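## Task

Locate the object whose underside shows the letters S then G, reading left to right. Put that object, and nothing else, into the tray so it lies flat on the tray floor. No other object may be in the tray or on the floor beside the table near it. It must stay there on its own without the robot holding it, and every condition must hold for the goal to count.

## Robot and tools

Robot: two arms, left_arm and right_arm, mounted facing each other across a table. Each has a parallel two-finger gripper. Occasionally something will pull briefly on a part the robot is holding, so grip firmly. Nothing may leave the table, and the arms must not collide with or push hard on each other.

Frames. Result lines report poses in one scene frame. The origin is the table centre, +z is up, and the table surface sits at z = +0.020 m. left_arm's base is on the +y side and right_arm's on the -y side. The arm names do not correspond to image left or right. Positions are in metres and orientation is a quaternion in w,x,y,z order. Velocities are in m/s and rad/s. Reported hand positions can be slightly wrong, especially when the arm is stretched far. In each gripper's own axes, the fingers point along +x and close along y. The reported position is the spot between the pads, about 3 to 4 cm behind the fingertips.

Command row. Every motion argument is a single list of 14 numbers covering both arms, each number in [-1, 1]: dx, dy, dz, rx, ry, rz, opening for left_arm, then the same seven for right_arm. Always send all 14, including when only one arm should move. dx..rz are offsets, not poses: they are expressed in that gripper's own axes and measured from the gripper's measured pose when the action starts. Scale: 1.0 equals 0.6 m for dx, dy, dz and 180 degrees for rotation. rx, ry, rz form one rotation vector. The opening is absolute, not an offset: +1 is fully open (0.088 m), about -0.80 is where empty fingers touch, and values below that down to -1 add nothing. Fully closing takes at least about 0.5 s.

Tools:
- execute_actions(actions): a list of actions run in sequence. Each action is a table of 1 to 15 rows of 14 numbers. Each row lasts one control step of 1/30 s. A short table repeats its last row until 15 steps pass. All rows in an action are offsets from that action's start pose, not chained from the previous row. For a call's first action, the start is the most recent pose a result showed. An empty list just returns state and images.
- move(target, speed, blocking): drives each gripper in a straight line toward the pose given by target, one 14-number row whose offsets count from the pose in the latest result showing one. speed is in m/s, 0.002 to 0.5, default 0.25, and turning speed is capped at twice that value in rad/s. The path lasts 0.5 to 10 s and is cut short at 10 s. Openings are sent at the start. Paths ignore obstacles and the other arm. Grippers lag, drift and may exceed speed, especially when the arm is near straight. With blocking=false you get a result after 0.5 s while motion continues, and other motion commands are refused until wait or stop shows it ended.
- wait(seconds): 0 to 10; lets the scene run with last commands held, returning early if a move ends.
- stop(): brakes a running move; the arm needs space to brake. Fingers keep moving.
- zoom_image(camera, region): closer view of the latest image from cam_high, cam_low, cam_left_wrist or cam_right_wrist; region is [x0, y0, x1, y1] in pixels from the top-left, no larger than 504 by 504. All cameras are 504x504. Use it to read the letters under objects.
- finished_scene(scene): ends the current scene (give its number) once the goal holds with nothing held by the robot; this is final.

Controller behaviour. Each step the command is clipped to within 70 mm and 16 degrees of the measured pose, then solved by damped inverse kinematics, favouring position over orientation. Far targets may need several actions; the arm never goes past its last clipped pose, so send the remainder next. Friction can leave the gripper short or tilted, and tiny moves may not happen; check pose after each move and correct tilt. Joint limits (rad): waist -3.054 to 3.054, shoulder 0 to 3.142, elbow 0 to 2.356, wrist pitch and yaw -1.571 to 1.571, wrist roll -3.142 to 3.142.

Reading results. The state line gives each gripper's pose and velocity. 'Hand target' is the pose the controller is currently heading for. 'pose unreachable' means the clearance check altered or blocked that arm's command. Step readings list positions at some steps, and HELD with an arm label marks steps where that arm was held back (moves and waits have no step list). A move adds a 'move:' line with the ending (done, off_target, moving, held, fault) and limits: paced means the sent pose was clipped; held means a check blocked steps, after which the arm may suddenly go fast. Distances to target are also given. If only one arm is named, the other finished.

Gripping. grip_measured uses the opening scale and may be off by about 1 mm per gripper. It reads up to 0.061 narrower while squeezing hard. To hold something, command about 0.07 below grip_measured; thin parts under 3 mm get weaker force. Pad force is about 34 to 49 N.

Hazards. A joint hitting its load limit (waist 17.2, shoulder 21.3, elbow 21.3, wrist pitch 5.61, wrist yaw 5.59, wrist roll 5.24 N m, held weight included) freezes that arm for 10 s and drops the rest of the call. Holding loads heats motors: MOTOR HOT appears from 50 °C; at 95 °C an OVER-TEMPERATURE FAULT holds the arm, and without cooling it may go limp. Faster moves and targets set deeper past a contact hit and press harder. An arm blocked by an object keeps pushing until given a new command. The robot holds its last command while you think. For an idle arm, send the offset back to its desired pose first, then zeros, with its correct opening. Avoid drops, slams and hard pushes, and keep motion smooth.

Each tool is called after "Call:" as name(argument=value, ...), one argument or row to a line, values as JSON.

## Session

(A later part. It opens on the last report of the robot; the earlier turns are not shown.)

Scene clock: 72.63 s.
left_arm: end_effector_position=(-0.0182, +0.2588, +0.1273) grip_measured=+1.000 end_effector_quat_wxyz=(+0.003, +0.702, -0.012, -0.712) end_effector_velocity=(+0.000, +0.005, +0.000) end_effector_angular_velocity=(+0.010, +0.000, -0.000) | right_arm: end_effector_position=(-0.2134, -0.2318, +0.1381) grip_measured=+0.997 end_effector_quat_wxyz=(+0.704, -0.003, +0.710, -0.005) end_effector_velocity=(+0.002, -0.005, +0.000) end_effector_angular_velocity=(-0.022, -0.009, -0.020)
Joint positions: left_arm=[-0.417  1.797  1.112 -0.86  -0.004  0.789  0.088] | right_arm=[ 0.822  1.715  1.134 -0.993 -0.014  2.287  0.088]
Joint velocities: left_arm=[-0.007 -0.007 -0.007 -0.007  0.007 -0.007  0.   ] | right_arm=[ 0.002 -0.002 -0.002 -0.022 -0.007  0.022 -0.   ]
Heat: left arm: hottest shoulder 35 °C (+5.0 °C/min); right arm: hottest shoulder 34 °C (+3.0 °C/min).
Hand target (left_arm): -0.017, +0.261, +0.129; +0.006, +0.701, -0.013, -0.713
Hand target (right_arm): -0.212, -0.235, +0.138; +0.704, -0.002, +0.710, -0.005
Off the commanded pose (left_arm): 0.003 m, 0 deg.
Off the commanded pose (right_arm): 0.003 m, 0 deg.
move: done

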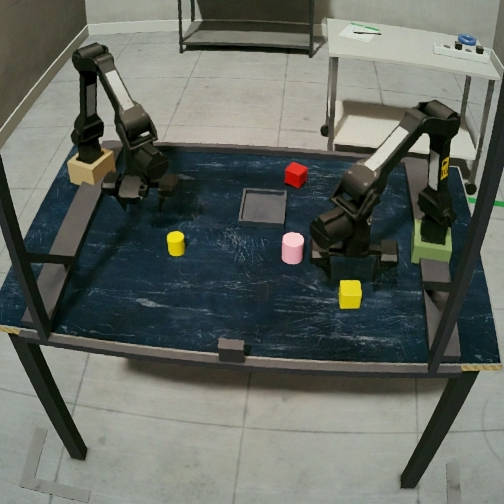

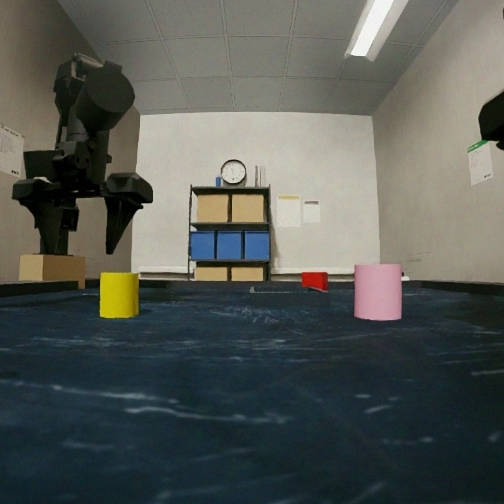

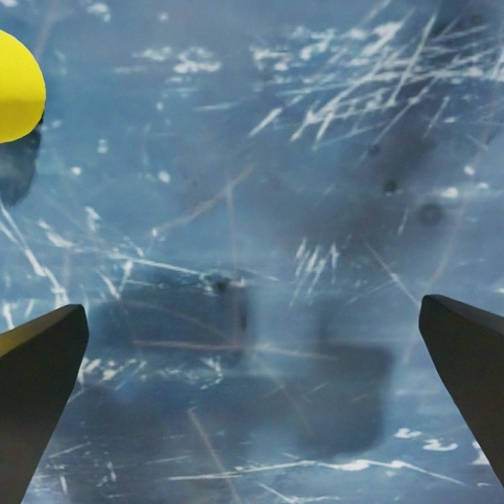

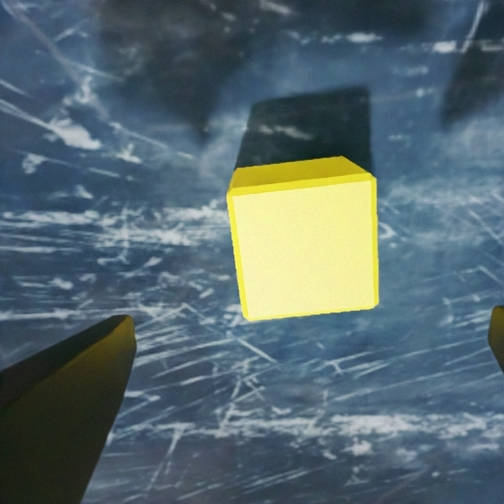

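Call:
move(
  target=[0,0,0,0,0,0,1,0.12,-0.01,0.016,-0.03,0,0,1],
  speed=0.1,
)

Call:
move(
  target=[0,0,0,0,0,0,1,0,0,0,0,0,0,-0.05],
)

Call:
move(
  target=[0,0,0,0,0,0,1,-0.24,0.15,0.1,0,0.08,0.08,-0.05],
  speed=0.2,
)

Scene clock: 81.23 s.
left_arm: end_effector_position=(-0.0181, +0.2589, +0.1273) grip_measured=+1.000 end_effector_quat_wxyz=(+0.003, +0.702, -0.012, -0.712) end_effector_velocity=(-0.000, -0.001, +0.000) end_effector_angular_velocity=(-0.010, +0.000, +0.005) | right_arm: end_effector_position=(-0.2086, -0.2351, +0.0733) grip_measured=+0.997 end_effector_quat_wxyz=(+0.698, -0.029, +0.715, +0.035) end_effector_velocity=(+0.005, -0.001, -0.006) end_effector_angular_velocity=(-0.008, -0.017, -0.000)
Joint positions: left_arm=[-0.417  1.796  1.111 -0.86  -0.004  0.789  0.088] | right_arm=[ 0.816  1.794  0.94  -0.695 -0.014  2.188  0.088]
Joint velocities: left_arm=[-0.002 -0.002 -0.002  0.007 -0.007 -0.007  0.   ] | right_arm=[-0.007  0.012 -0.012  0.007  0.007 -0.007 -0.   ]
Heat: left arm: hottest shoulder 35 °C (+3.0 °C/min); right arm: hottest shoulder 35 °C (+3.0 °C/min).
Hand target (left_arm): -0.018, +0.259, +0.127; +0.003, +0.702, -0.012, -0.712
Hand target (right_arm): -0.204, -0.239, +0.066; +0.703, -0.036, +0.709, +0.028
Off the commanded pose (left_arm): 0.000 m, 0 deg.
Off the commanded pose (right_arm): 0.009 m, 1 deg.
move: off_target (right_arm)

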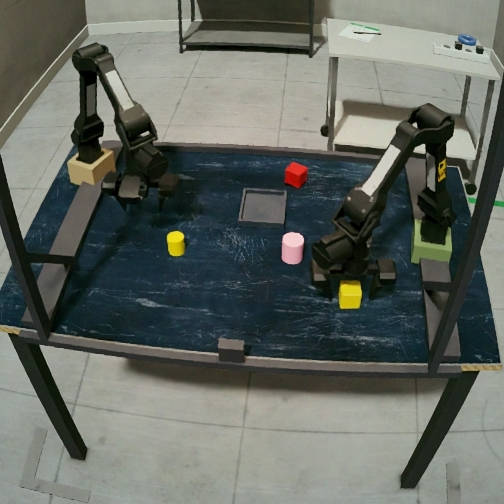

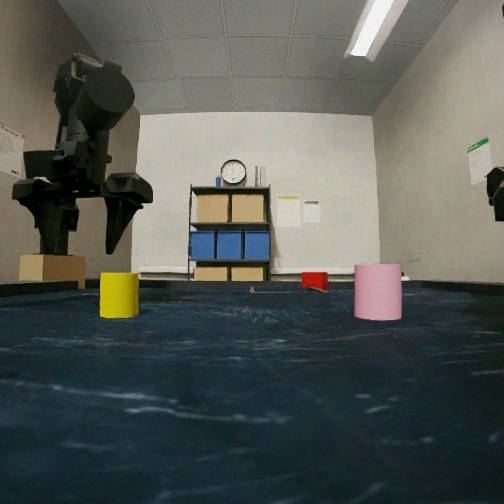

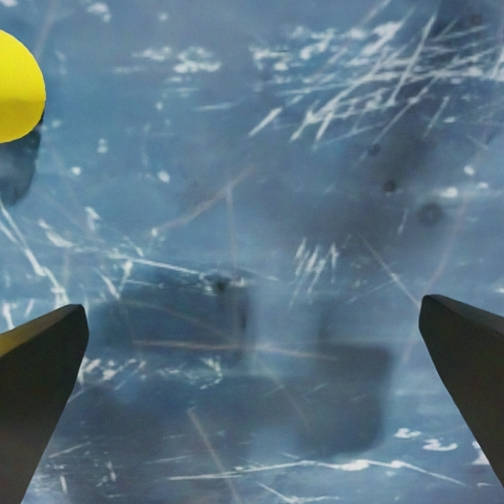

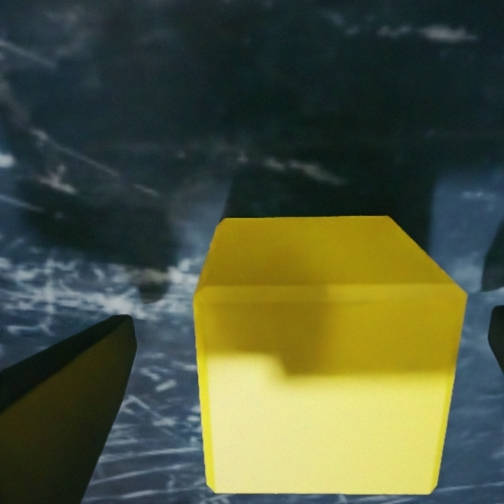

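Scene clock: 81.77 s.
left_arm: end_effector_position=(-0.0181, +0.2589, +0.1273) grip_measured=+1.000 end_effector_quat_wxyz=(+0.003, +0.702, -0.012, -0.712) end_effector_velocity=(+0.003, +0.001, -0.001) end_effector_angular_velocity=(-0.007, -0.024, +0.001) | right_arm: end_effector_position=(-0.2085, -0.2351, +0.0733) grip_measured=+0.066 end_effector_quat_wxyz=(+0.698, -0.029, +0.715, +0.035) end_effector_velocity=(-0.003, -0.001, +0.000) end_effector_angular_velocity=(-0.009, +0.021, +0.005)
Joint positions: left_arm=[-0.417  1.796  1.111 -0.86  -0.004  0.789  0.088] | right_arm=[ 0.816  1.794  0.94  -0.695 -0.014  2.188  0.042]
Joint velocities: left_arm=[-0.007  0.002 -0.002 -0.007 -0.022 -0.007  0.   ] | right_arm=[-0.002 -0.002 -0.002  0.007 -0.022 -0.007 -0.   ]
Heat: left arm: hottest shoulder 35 °C (+3.0 °C/min); right arm: hottest shoulder 35 °C (+3.0 °C/min).
Hand target (left_arm): -0.018, +0.259, +0.127; +0.003, +0.702, -0.012, -0.712
Hand target (right_arm): -0.209, -0.235, +0.073; +0.698, -0.029, +0.715, +0.035
Off the commanded pose (left_arm): 0.000 m, 0 deg.
Off the commanded pose (right_arm): 0.000 m, 0 deg.
move: done

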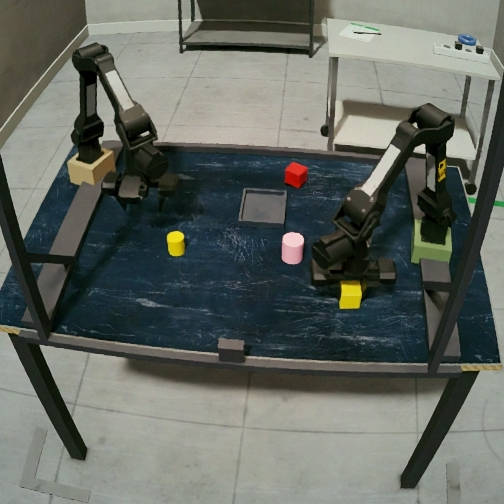

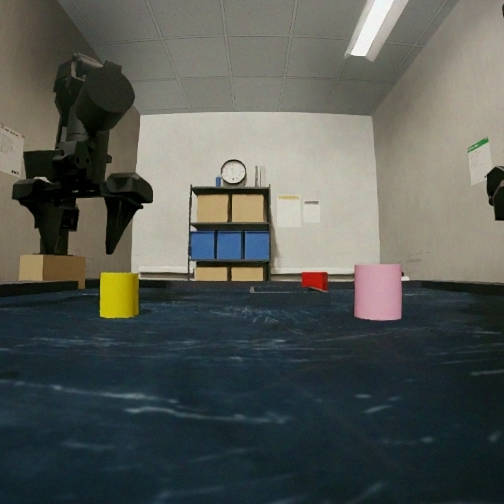

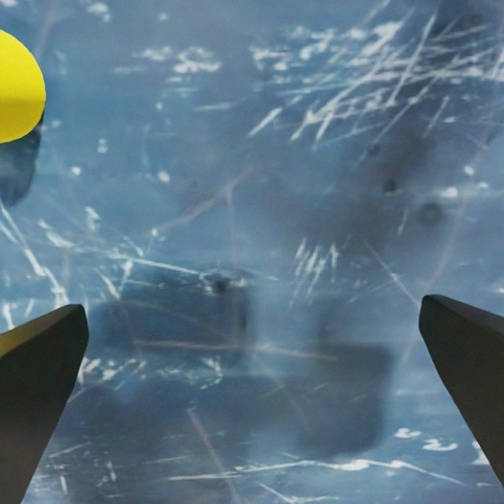

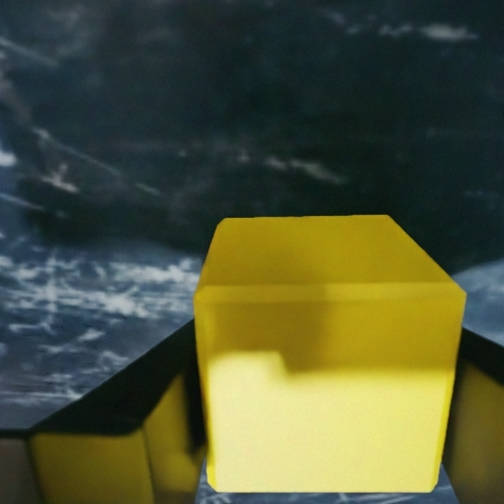

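Scene clock: 83.23 s.
left_arm: end_effector_position=(-0.0181, +0.2589, +0.1273) grip_measured=+1.000 end_effector_quat_wxyz=(+0.003, +0.702, -0.012, -0.712) end_effector_velocity=(+0.001, +0.002, +0.000) end_effector_angular_velocity=(+0.000, -0.010, +0.000) | right_arm: end_effector_position=(-0.1536, -0.1433, +0.2116) grip_measured=+0.066 end_effector_quat_wxyz=(+0.598, +0.053, +0.791, +0.114) end_effector_velocity=(+0.002, -0.002, +0.003) end_effector_angular_velocity=(-0.003, -0.001, +0.015)
Joint positions: left_arm=[-0.417  1.796  1.111 -0.86  -0.004  0.789  0.088] | right_arm=[ 0.431  1.574  1.228 -0.917 -0.196  1.836  0.042]
Joint velocities: left_arm=[-0.007 -0.002 -0.002 -0.007 -0.007 -0.007  0.   ] | right_arm=[-0.007 -0.007  0.007 -0.022 -0.007 -0.022  0.   ]
Heat: left arm: hottest shoulder 35 °C (+3.0 °C/min); right arm: hottest shoulder 35 °C (+3.0 °C/min).
Hand target (left_arm): -0.018, +0.259, +0.127; +0.003, +0.702, -0.012, -0.712
Hand target (right_arm): -0.154, -0.141, +0.217; +0.594, +0.056, +0.793, +0.119
Off the commanded pose (left_arm): 0.000 m, 0 deg.
Off the commanded pose (right_arm): 0.006 m, 1 deg.
move: done

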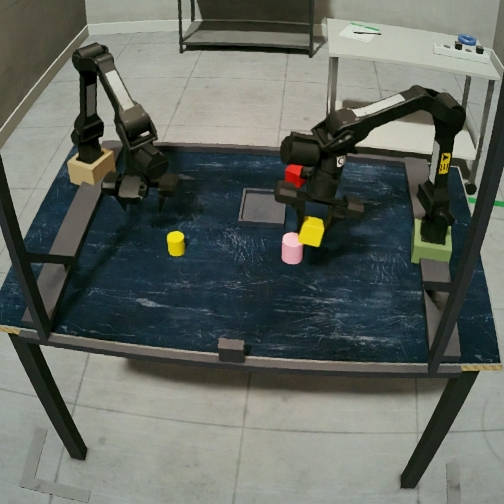

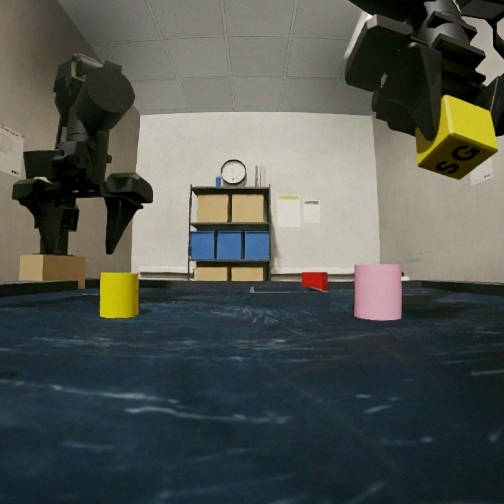

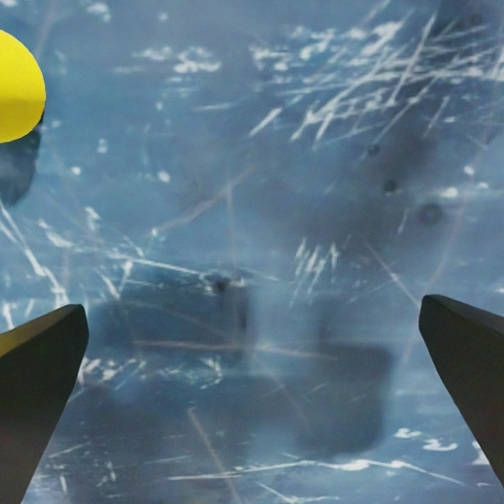

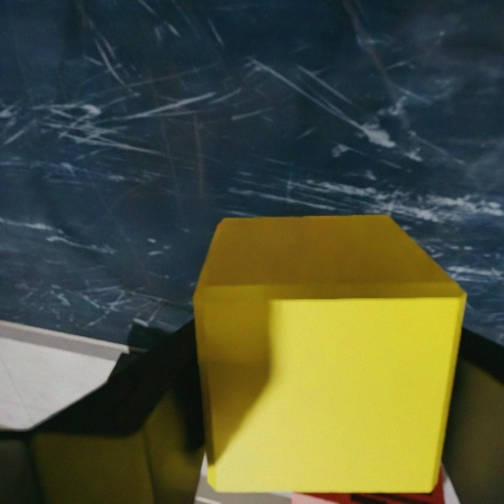

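Call:
zoom_image(
  camera="cam_low",
  region=[404,90,504,190],
)

Call:
move(
  target=[0,0,0,0,0,0,1,0.058,0.147,0.457,0.028,-0.083,-0.078,-0.05],
)

Region (404, 90, 504, 190) of cam_low's 504x504 image, scaled by 5.040, with more detail than that image has.

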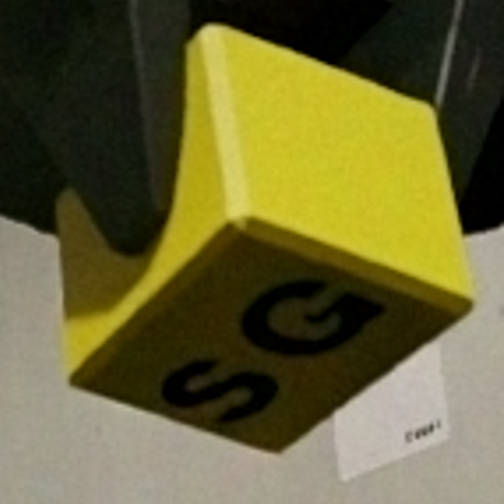

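Scene clock: 94.03 s.
left_arm: end_effector_position=(-0.0181, +0.2589, +0.1273) grip_measured=+1.000 end_effector_quat_wxyz=(+0.003, +0.702, -0.012, -0.712) end_effector_velocity=(+0.002, +0.001, +0.000) end_effector_angular_velocity=(+0.000, -0.010, +0.005) | right_arm: end_effector_position=(+0.0939, -0.0190, +0.1372) grip_measured=+0.066 end_effector_quat_wxyz=(+0.704, +0.004, +0.710, +0.003) end_effector_velocity=(-0.001, -0.002, -0.003) end_effector_angular_velocity=(-0.029, +0.015, +0.005)
Joint positions: left_arm=[-0.417  1.796  1.111 -0.86  -0.004  0.789  0.088] | right_arm=[-0.149  2.302  1.98  -1.243 -0.011  1.315  0.042]
Joint velocities: left_arm=[-0.002 -0.002 -0.002 -0.007 -0.007 -0.007  0.   ] | right_arm=[-0.002  0.022  0.027 -0.037 -0.007 -0.007 -0.   ]
Heat: left arm: hottest shoulder 35 °C (+2.0 °C/min); right arm: hottest shoulder 35 °C (+2.0 °C/min).
Hand target (left_arm): -0.018, +0.259, +0.127; +0.003, +0.702, -0.012, -0.712
Hand target (right_arm): +0.096, -0.018, +0.131; +0.704, -0.002, +0.710, -0.002
Off the commanded pose (left_arm): 0.000 m, 0 deg.
Off the commanded pose (right_arm): 0.008 m, 1 deg.
move: done

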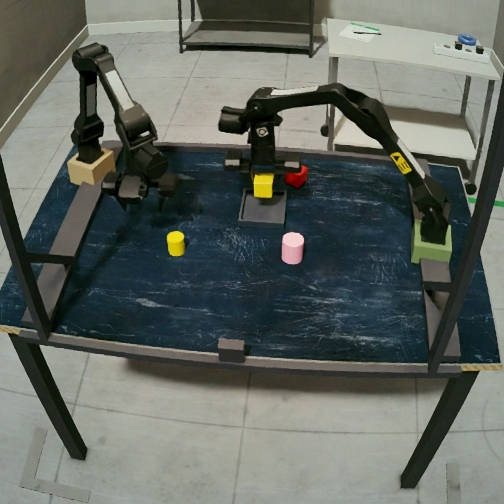

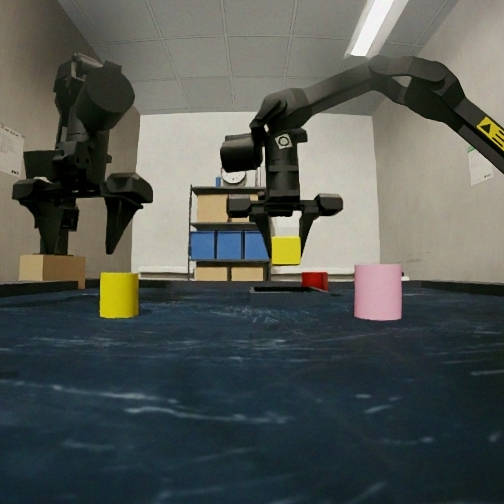

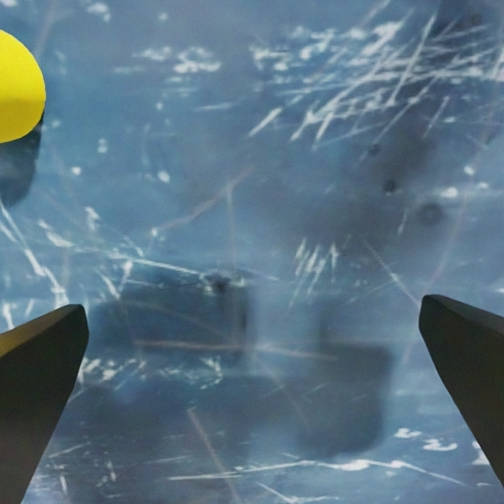

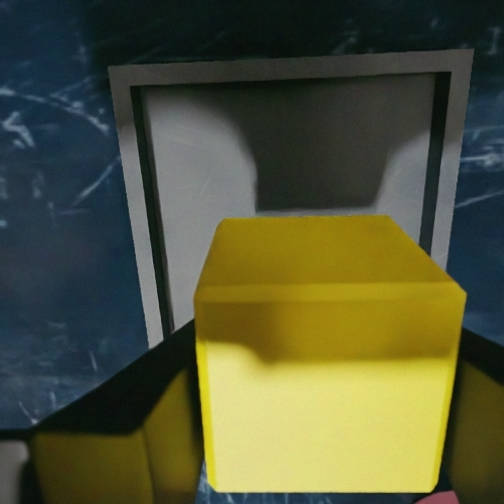

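Call:
move(
  target=[0,0,0,0,0,0,1,0.106,-0.012,0,0,0,-0.008,-0.05],
  speed=0.05,
)

Call:
move(
  target=[0,0,0,0,0,0,1,0,0,0,0,0,0,0.4],
)

Call:
move(
  target=[0,0,0,0,0,0,1,-0.1,0,0,0,0,0,0.4],
)

Scene clock: 110.57 s.
left_arm: end_effector_position=(-0.0181, +0.2589, +0.1273) grip_measured=+1.000 end_effector_quat_wxyz=(+0.003, +0.702, -0.012, -0.712) end_effector_velocity=(+0.003, +0.000, +0.000) end_effector_angular_velocity=(+0.000, -0.010, +0.010) | right_arm: end_effector_position=(+0.0938, -0.0201, +0.0870) grip_measured=+0.066 end_effector_quat_wxyz=(+0.705, +0.007, +0.709, +0.006) end_effector_velocity=(-0.001, -0.005, +0.000) end_effector_angular_velocity=(-0.023, -0.002, +0.024)
Joint positions: left_arm=[-0.417  1.796  1.111 -0.86  -0.004  0.789  0.088] | right_arm=[-0.149  2.326  1.82  -1.049 -0.01   1.314  0.042]
Joint velocities: left_arm=[ 0.002 -0.002 -0.002 -0.007 -0.007 -0.007  0.   ] | right_arm=[ 0.002 -0.002 -0.002 -0.022  0.007 -0.022 -0.   ]
Heat: left arm: hottest shoulder 34 °C (-1.0 °C/min); right arm: hottest shoulder 37 °C (+3.0 °C/min).
Hand target (left_arm): -0.018, +0.259, +0.127; +0.003, +0.702, -0.012, -0.712
Hand target (right_arm): +0.093, -0.026, +0.074; +0.704, -0.005, +0.710, -0.006
Off the commanded pose (left_arm): 0.000 m, 0 deg.
Off the commanded pose (right_arm): 0.015 m, 2 deg.
move: off_target (right_arm)

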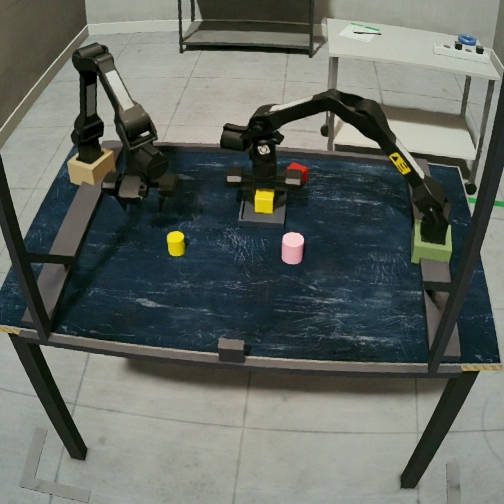

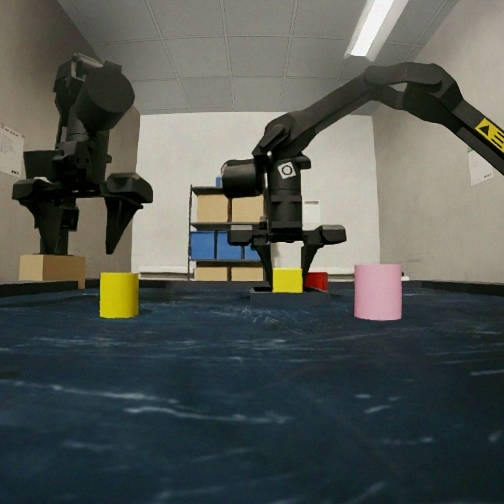

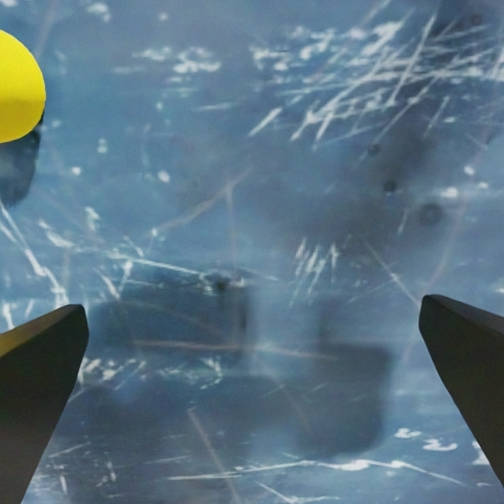

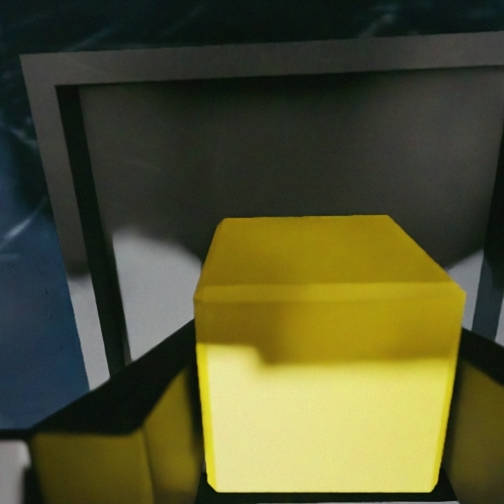

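Scene clock: 111.23 s.
left_arm: end_effector_position=(-0.0181, +0.2589, +0.1273) grip_measured=+1.000 end_effector_quat_wxyz=(+0.003, +0.702, -0.012, -0.712) end_effector_velocity=(+0.003, +0.002, -0.001) end_effector_angular_velocity=(+0.003, -0.014, +0.005) | right_arm: end_effector_position=(+0.0938, -0.0201, +0.0870) grip_measured=+0.395 end_effector_quat_wxyz=(+0.705, +0.007, +0.709, +0.006) end_effector_velocity=(+0.002, +0.001, +0.000) end_effector_angular_velocity=(+0.005, -0.009, +0.019)
Joint positions: left_arm=[-0.417  1.796  1.111 -0.86  -0.004  0.789  0.088] | right_arm=[-0.149  2.326  1.82  -1.049 -0.01   1.314  0.058]
Joint velocities: left_arm=[-0.002 -0.002 -0.007 -0.007 -0.007 -0.007  0.   ] | right_arm=[-0.002 -0.002 -0.002  0.007  0.007 -0.022  0.001]
Heat: left arm: hottest shoulder 34 °C (-1.0 °C/min); right arm: hottest shoulder 37 °C (+3.0 °C/min).
Hand target (left_arm): -0.018, +0.259, +0.127; +0.003, +0.702, -0.012, -0.712
Hand target (right_arm): +0.094, -0.020, +0.087; +0.705, +0.007, +0.709, +0.006
Off the commanded pose (left_arm): 0.000 m, 0 deg.
Off the commanded pose (right_arm): 0.000 m, 0 deg.
move: done

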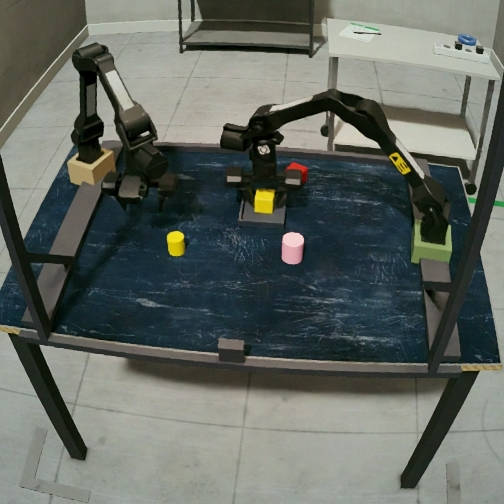

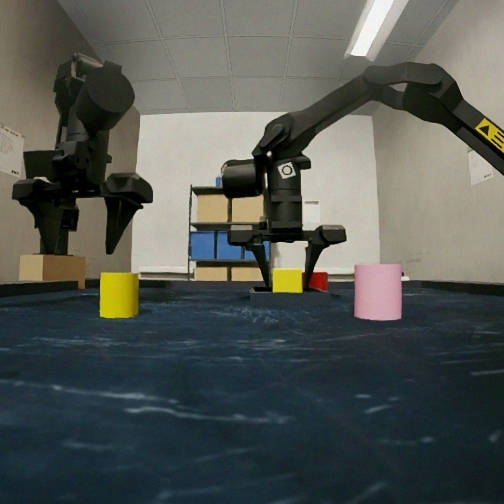

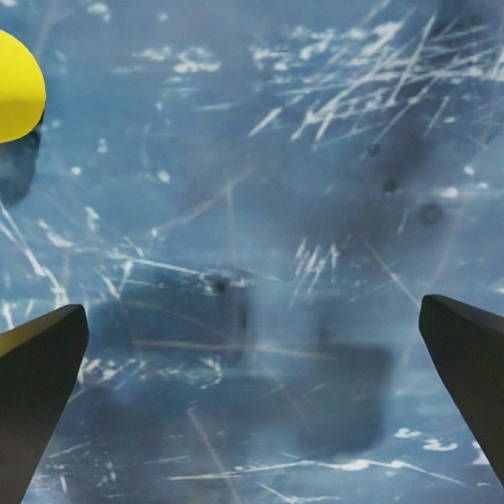

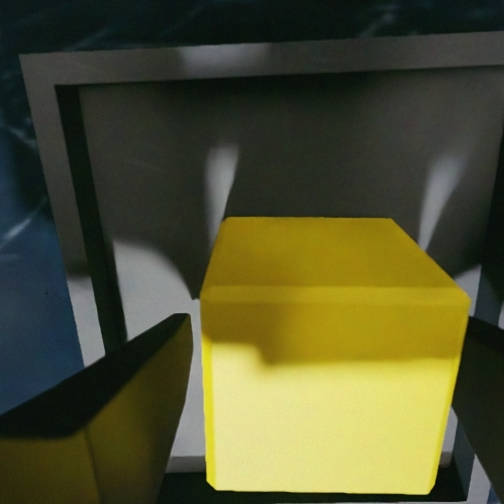

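Scene clock: 112.13 s.
left_arm: end_effector_position=(-0.0181, +0.2589, +0.1273) grip_measured=+1.000 end_effector_quat_wxyz=(+0.003, +0.702, -0.012, -0.712) end_effector_velocity=(+0.002, +0.001, +0.000) end_effector_angular_velocity=(+0.000, -0.010, +0.005) | right_arm: end_effector_position=(+0.0930, -0.0233, +0.1409) grip_measured=+0.397 end_effector_quat_wxyz=(+0.704, +0.002, +0.710, +0.001) end_effector_velocity=(+0.003, +0.001, +0.008) end_effector_angular_velocity=(+0.005, -0.009, -0.010)
Joint positions: left_arm=[-0.417  1.796  1.111 -0.86  -0.004  0.789  0.088] | right_arm=[-0.149  2.285  1.967 -1.252 -0.01   1.314  0.058]
Joint velocities: left_arm=[-0.002 -0.002 -0.002 -0.007 -0.007 -0.007  0.   ] | right_arm=[-0.002 -0.002  0.027 -0.022  0.007  0.007 -0.   ]
Heat: left arm: hottest shoulder 34 °C (-1.0 °C/min); right arm: hottest shoulder 37 °C (+3.0 °C/min).
Hand target (left_arm): -0.018, +0.259, +0.127; +0.003, +0.702, -0.012, -0.712
Hand target (right_arm): +0.094, -0.021, +0.147; +0.705, +0.007, +0.709, +0.006
Off the commanded pose (left_arm): 0.000 m, 0 deg.
Off the commanded pose (right_arm): 0.007 m, 1 deg.
move: done

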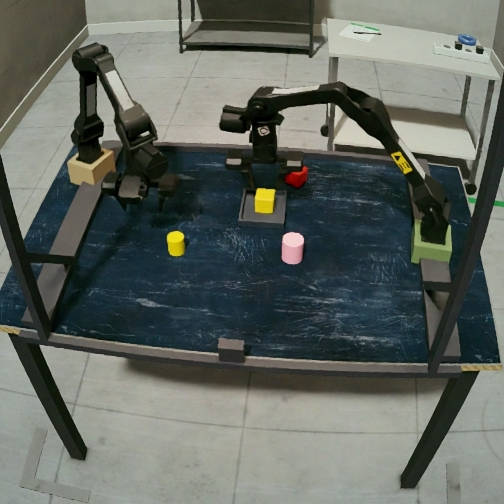

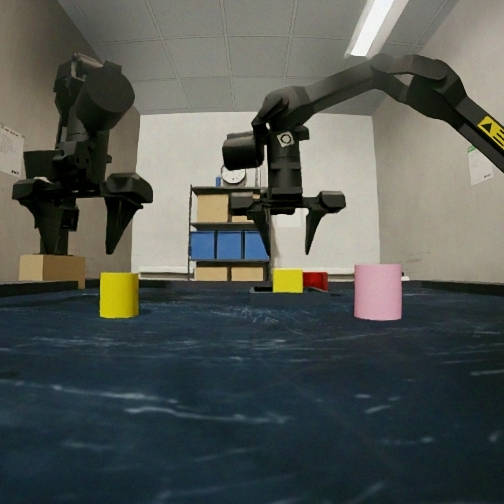

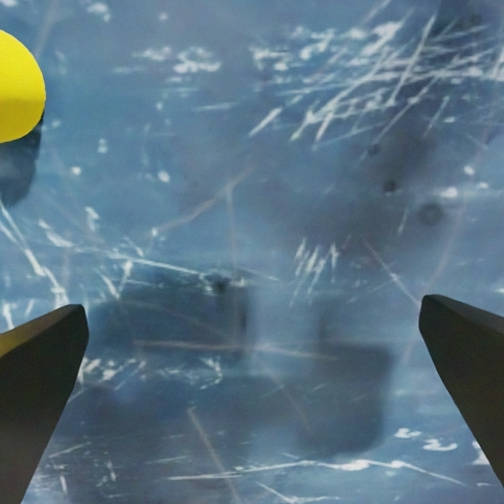

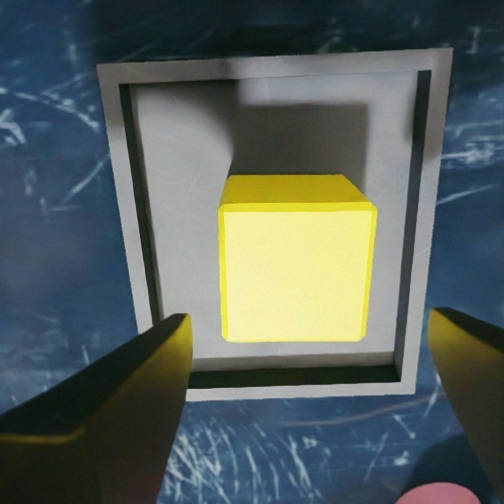

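Call:
finished_scene(
  scene=2,
)

The scene is finished: the task was done.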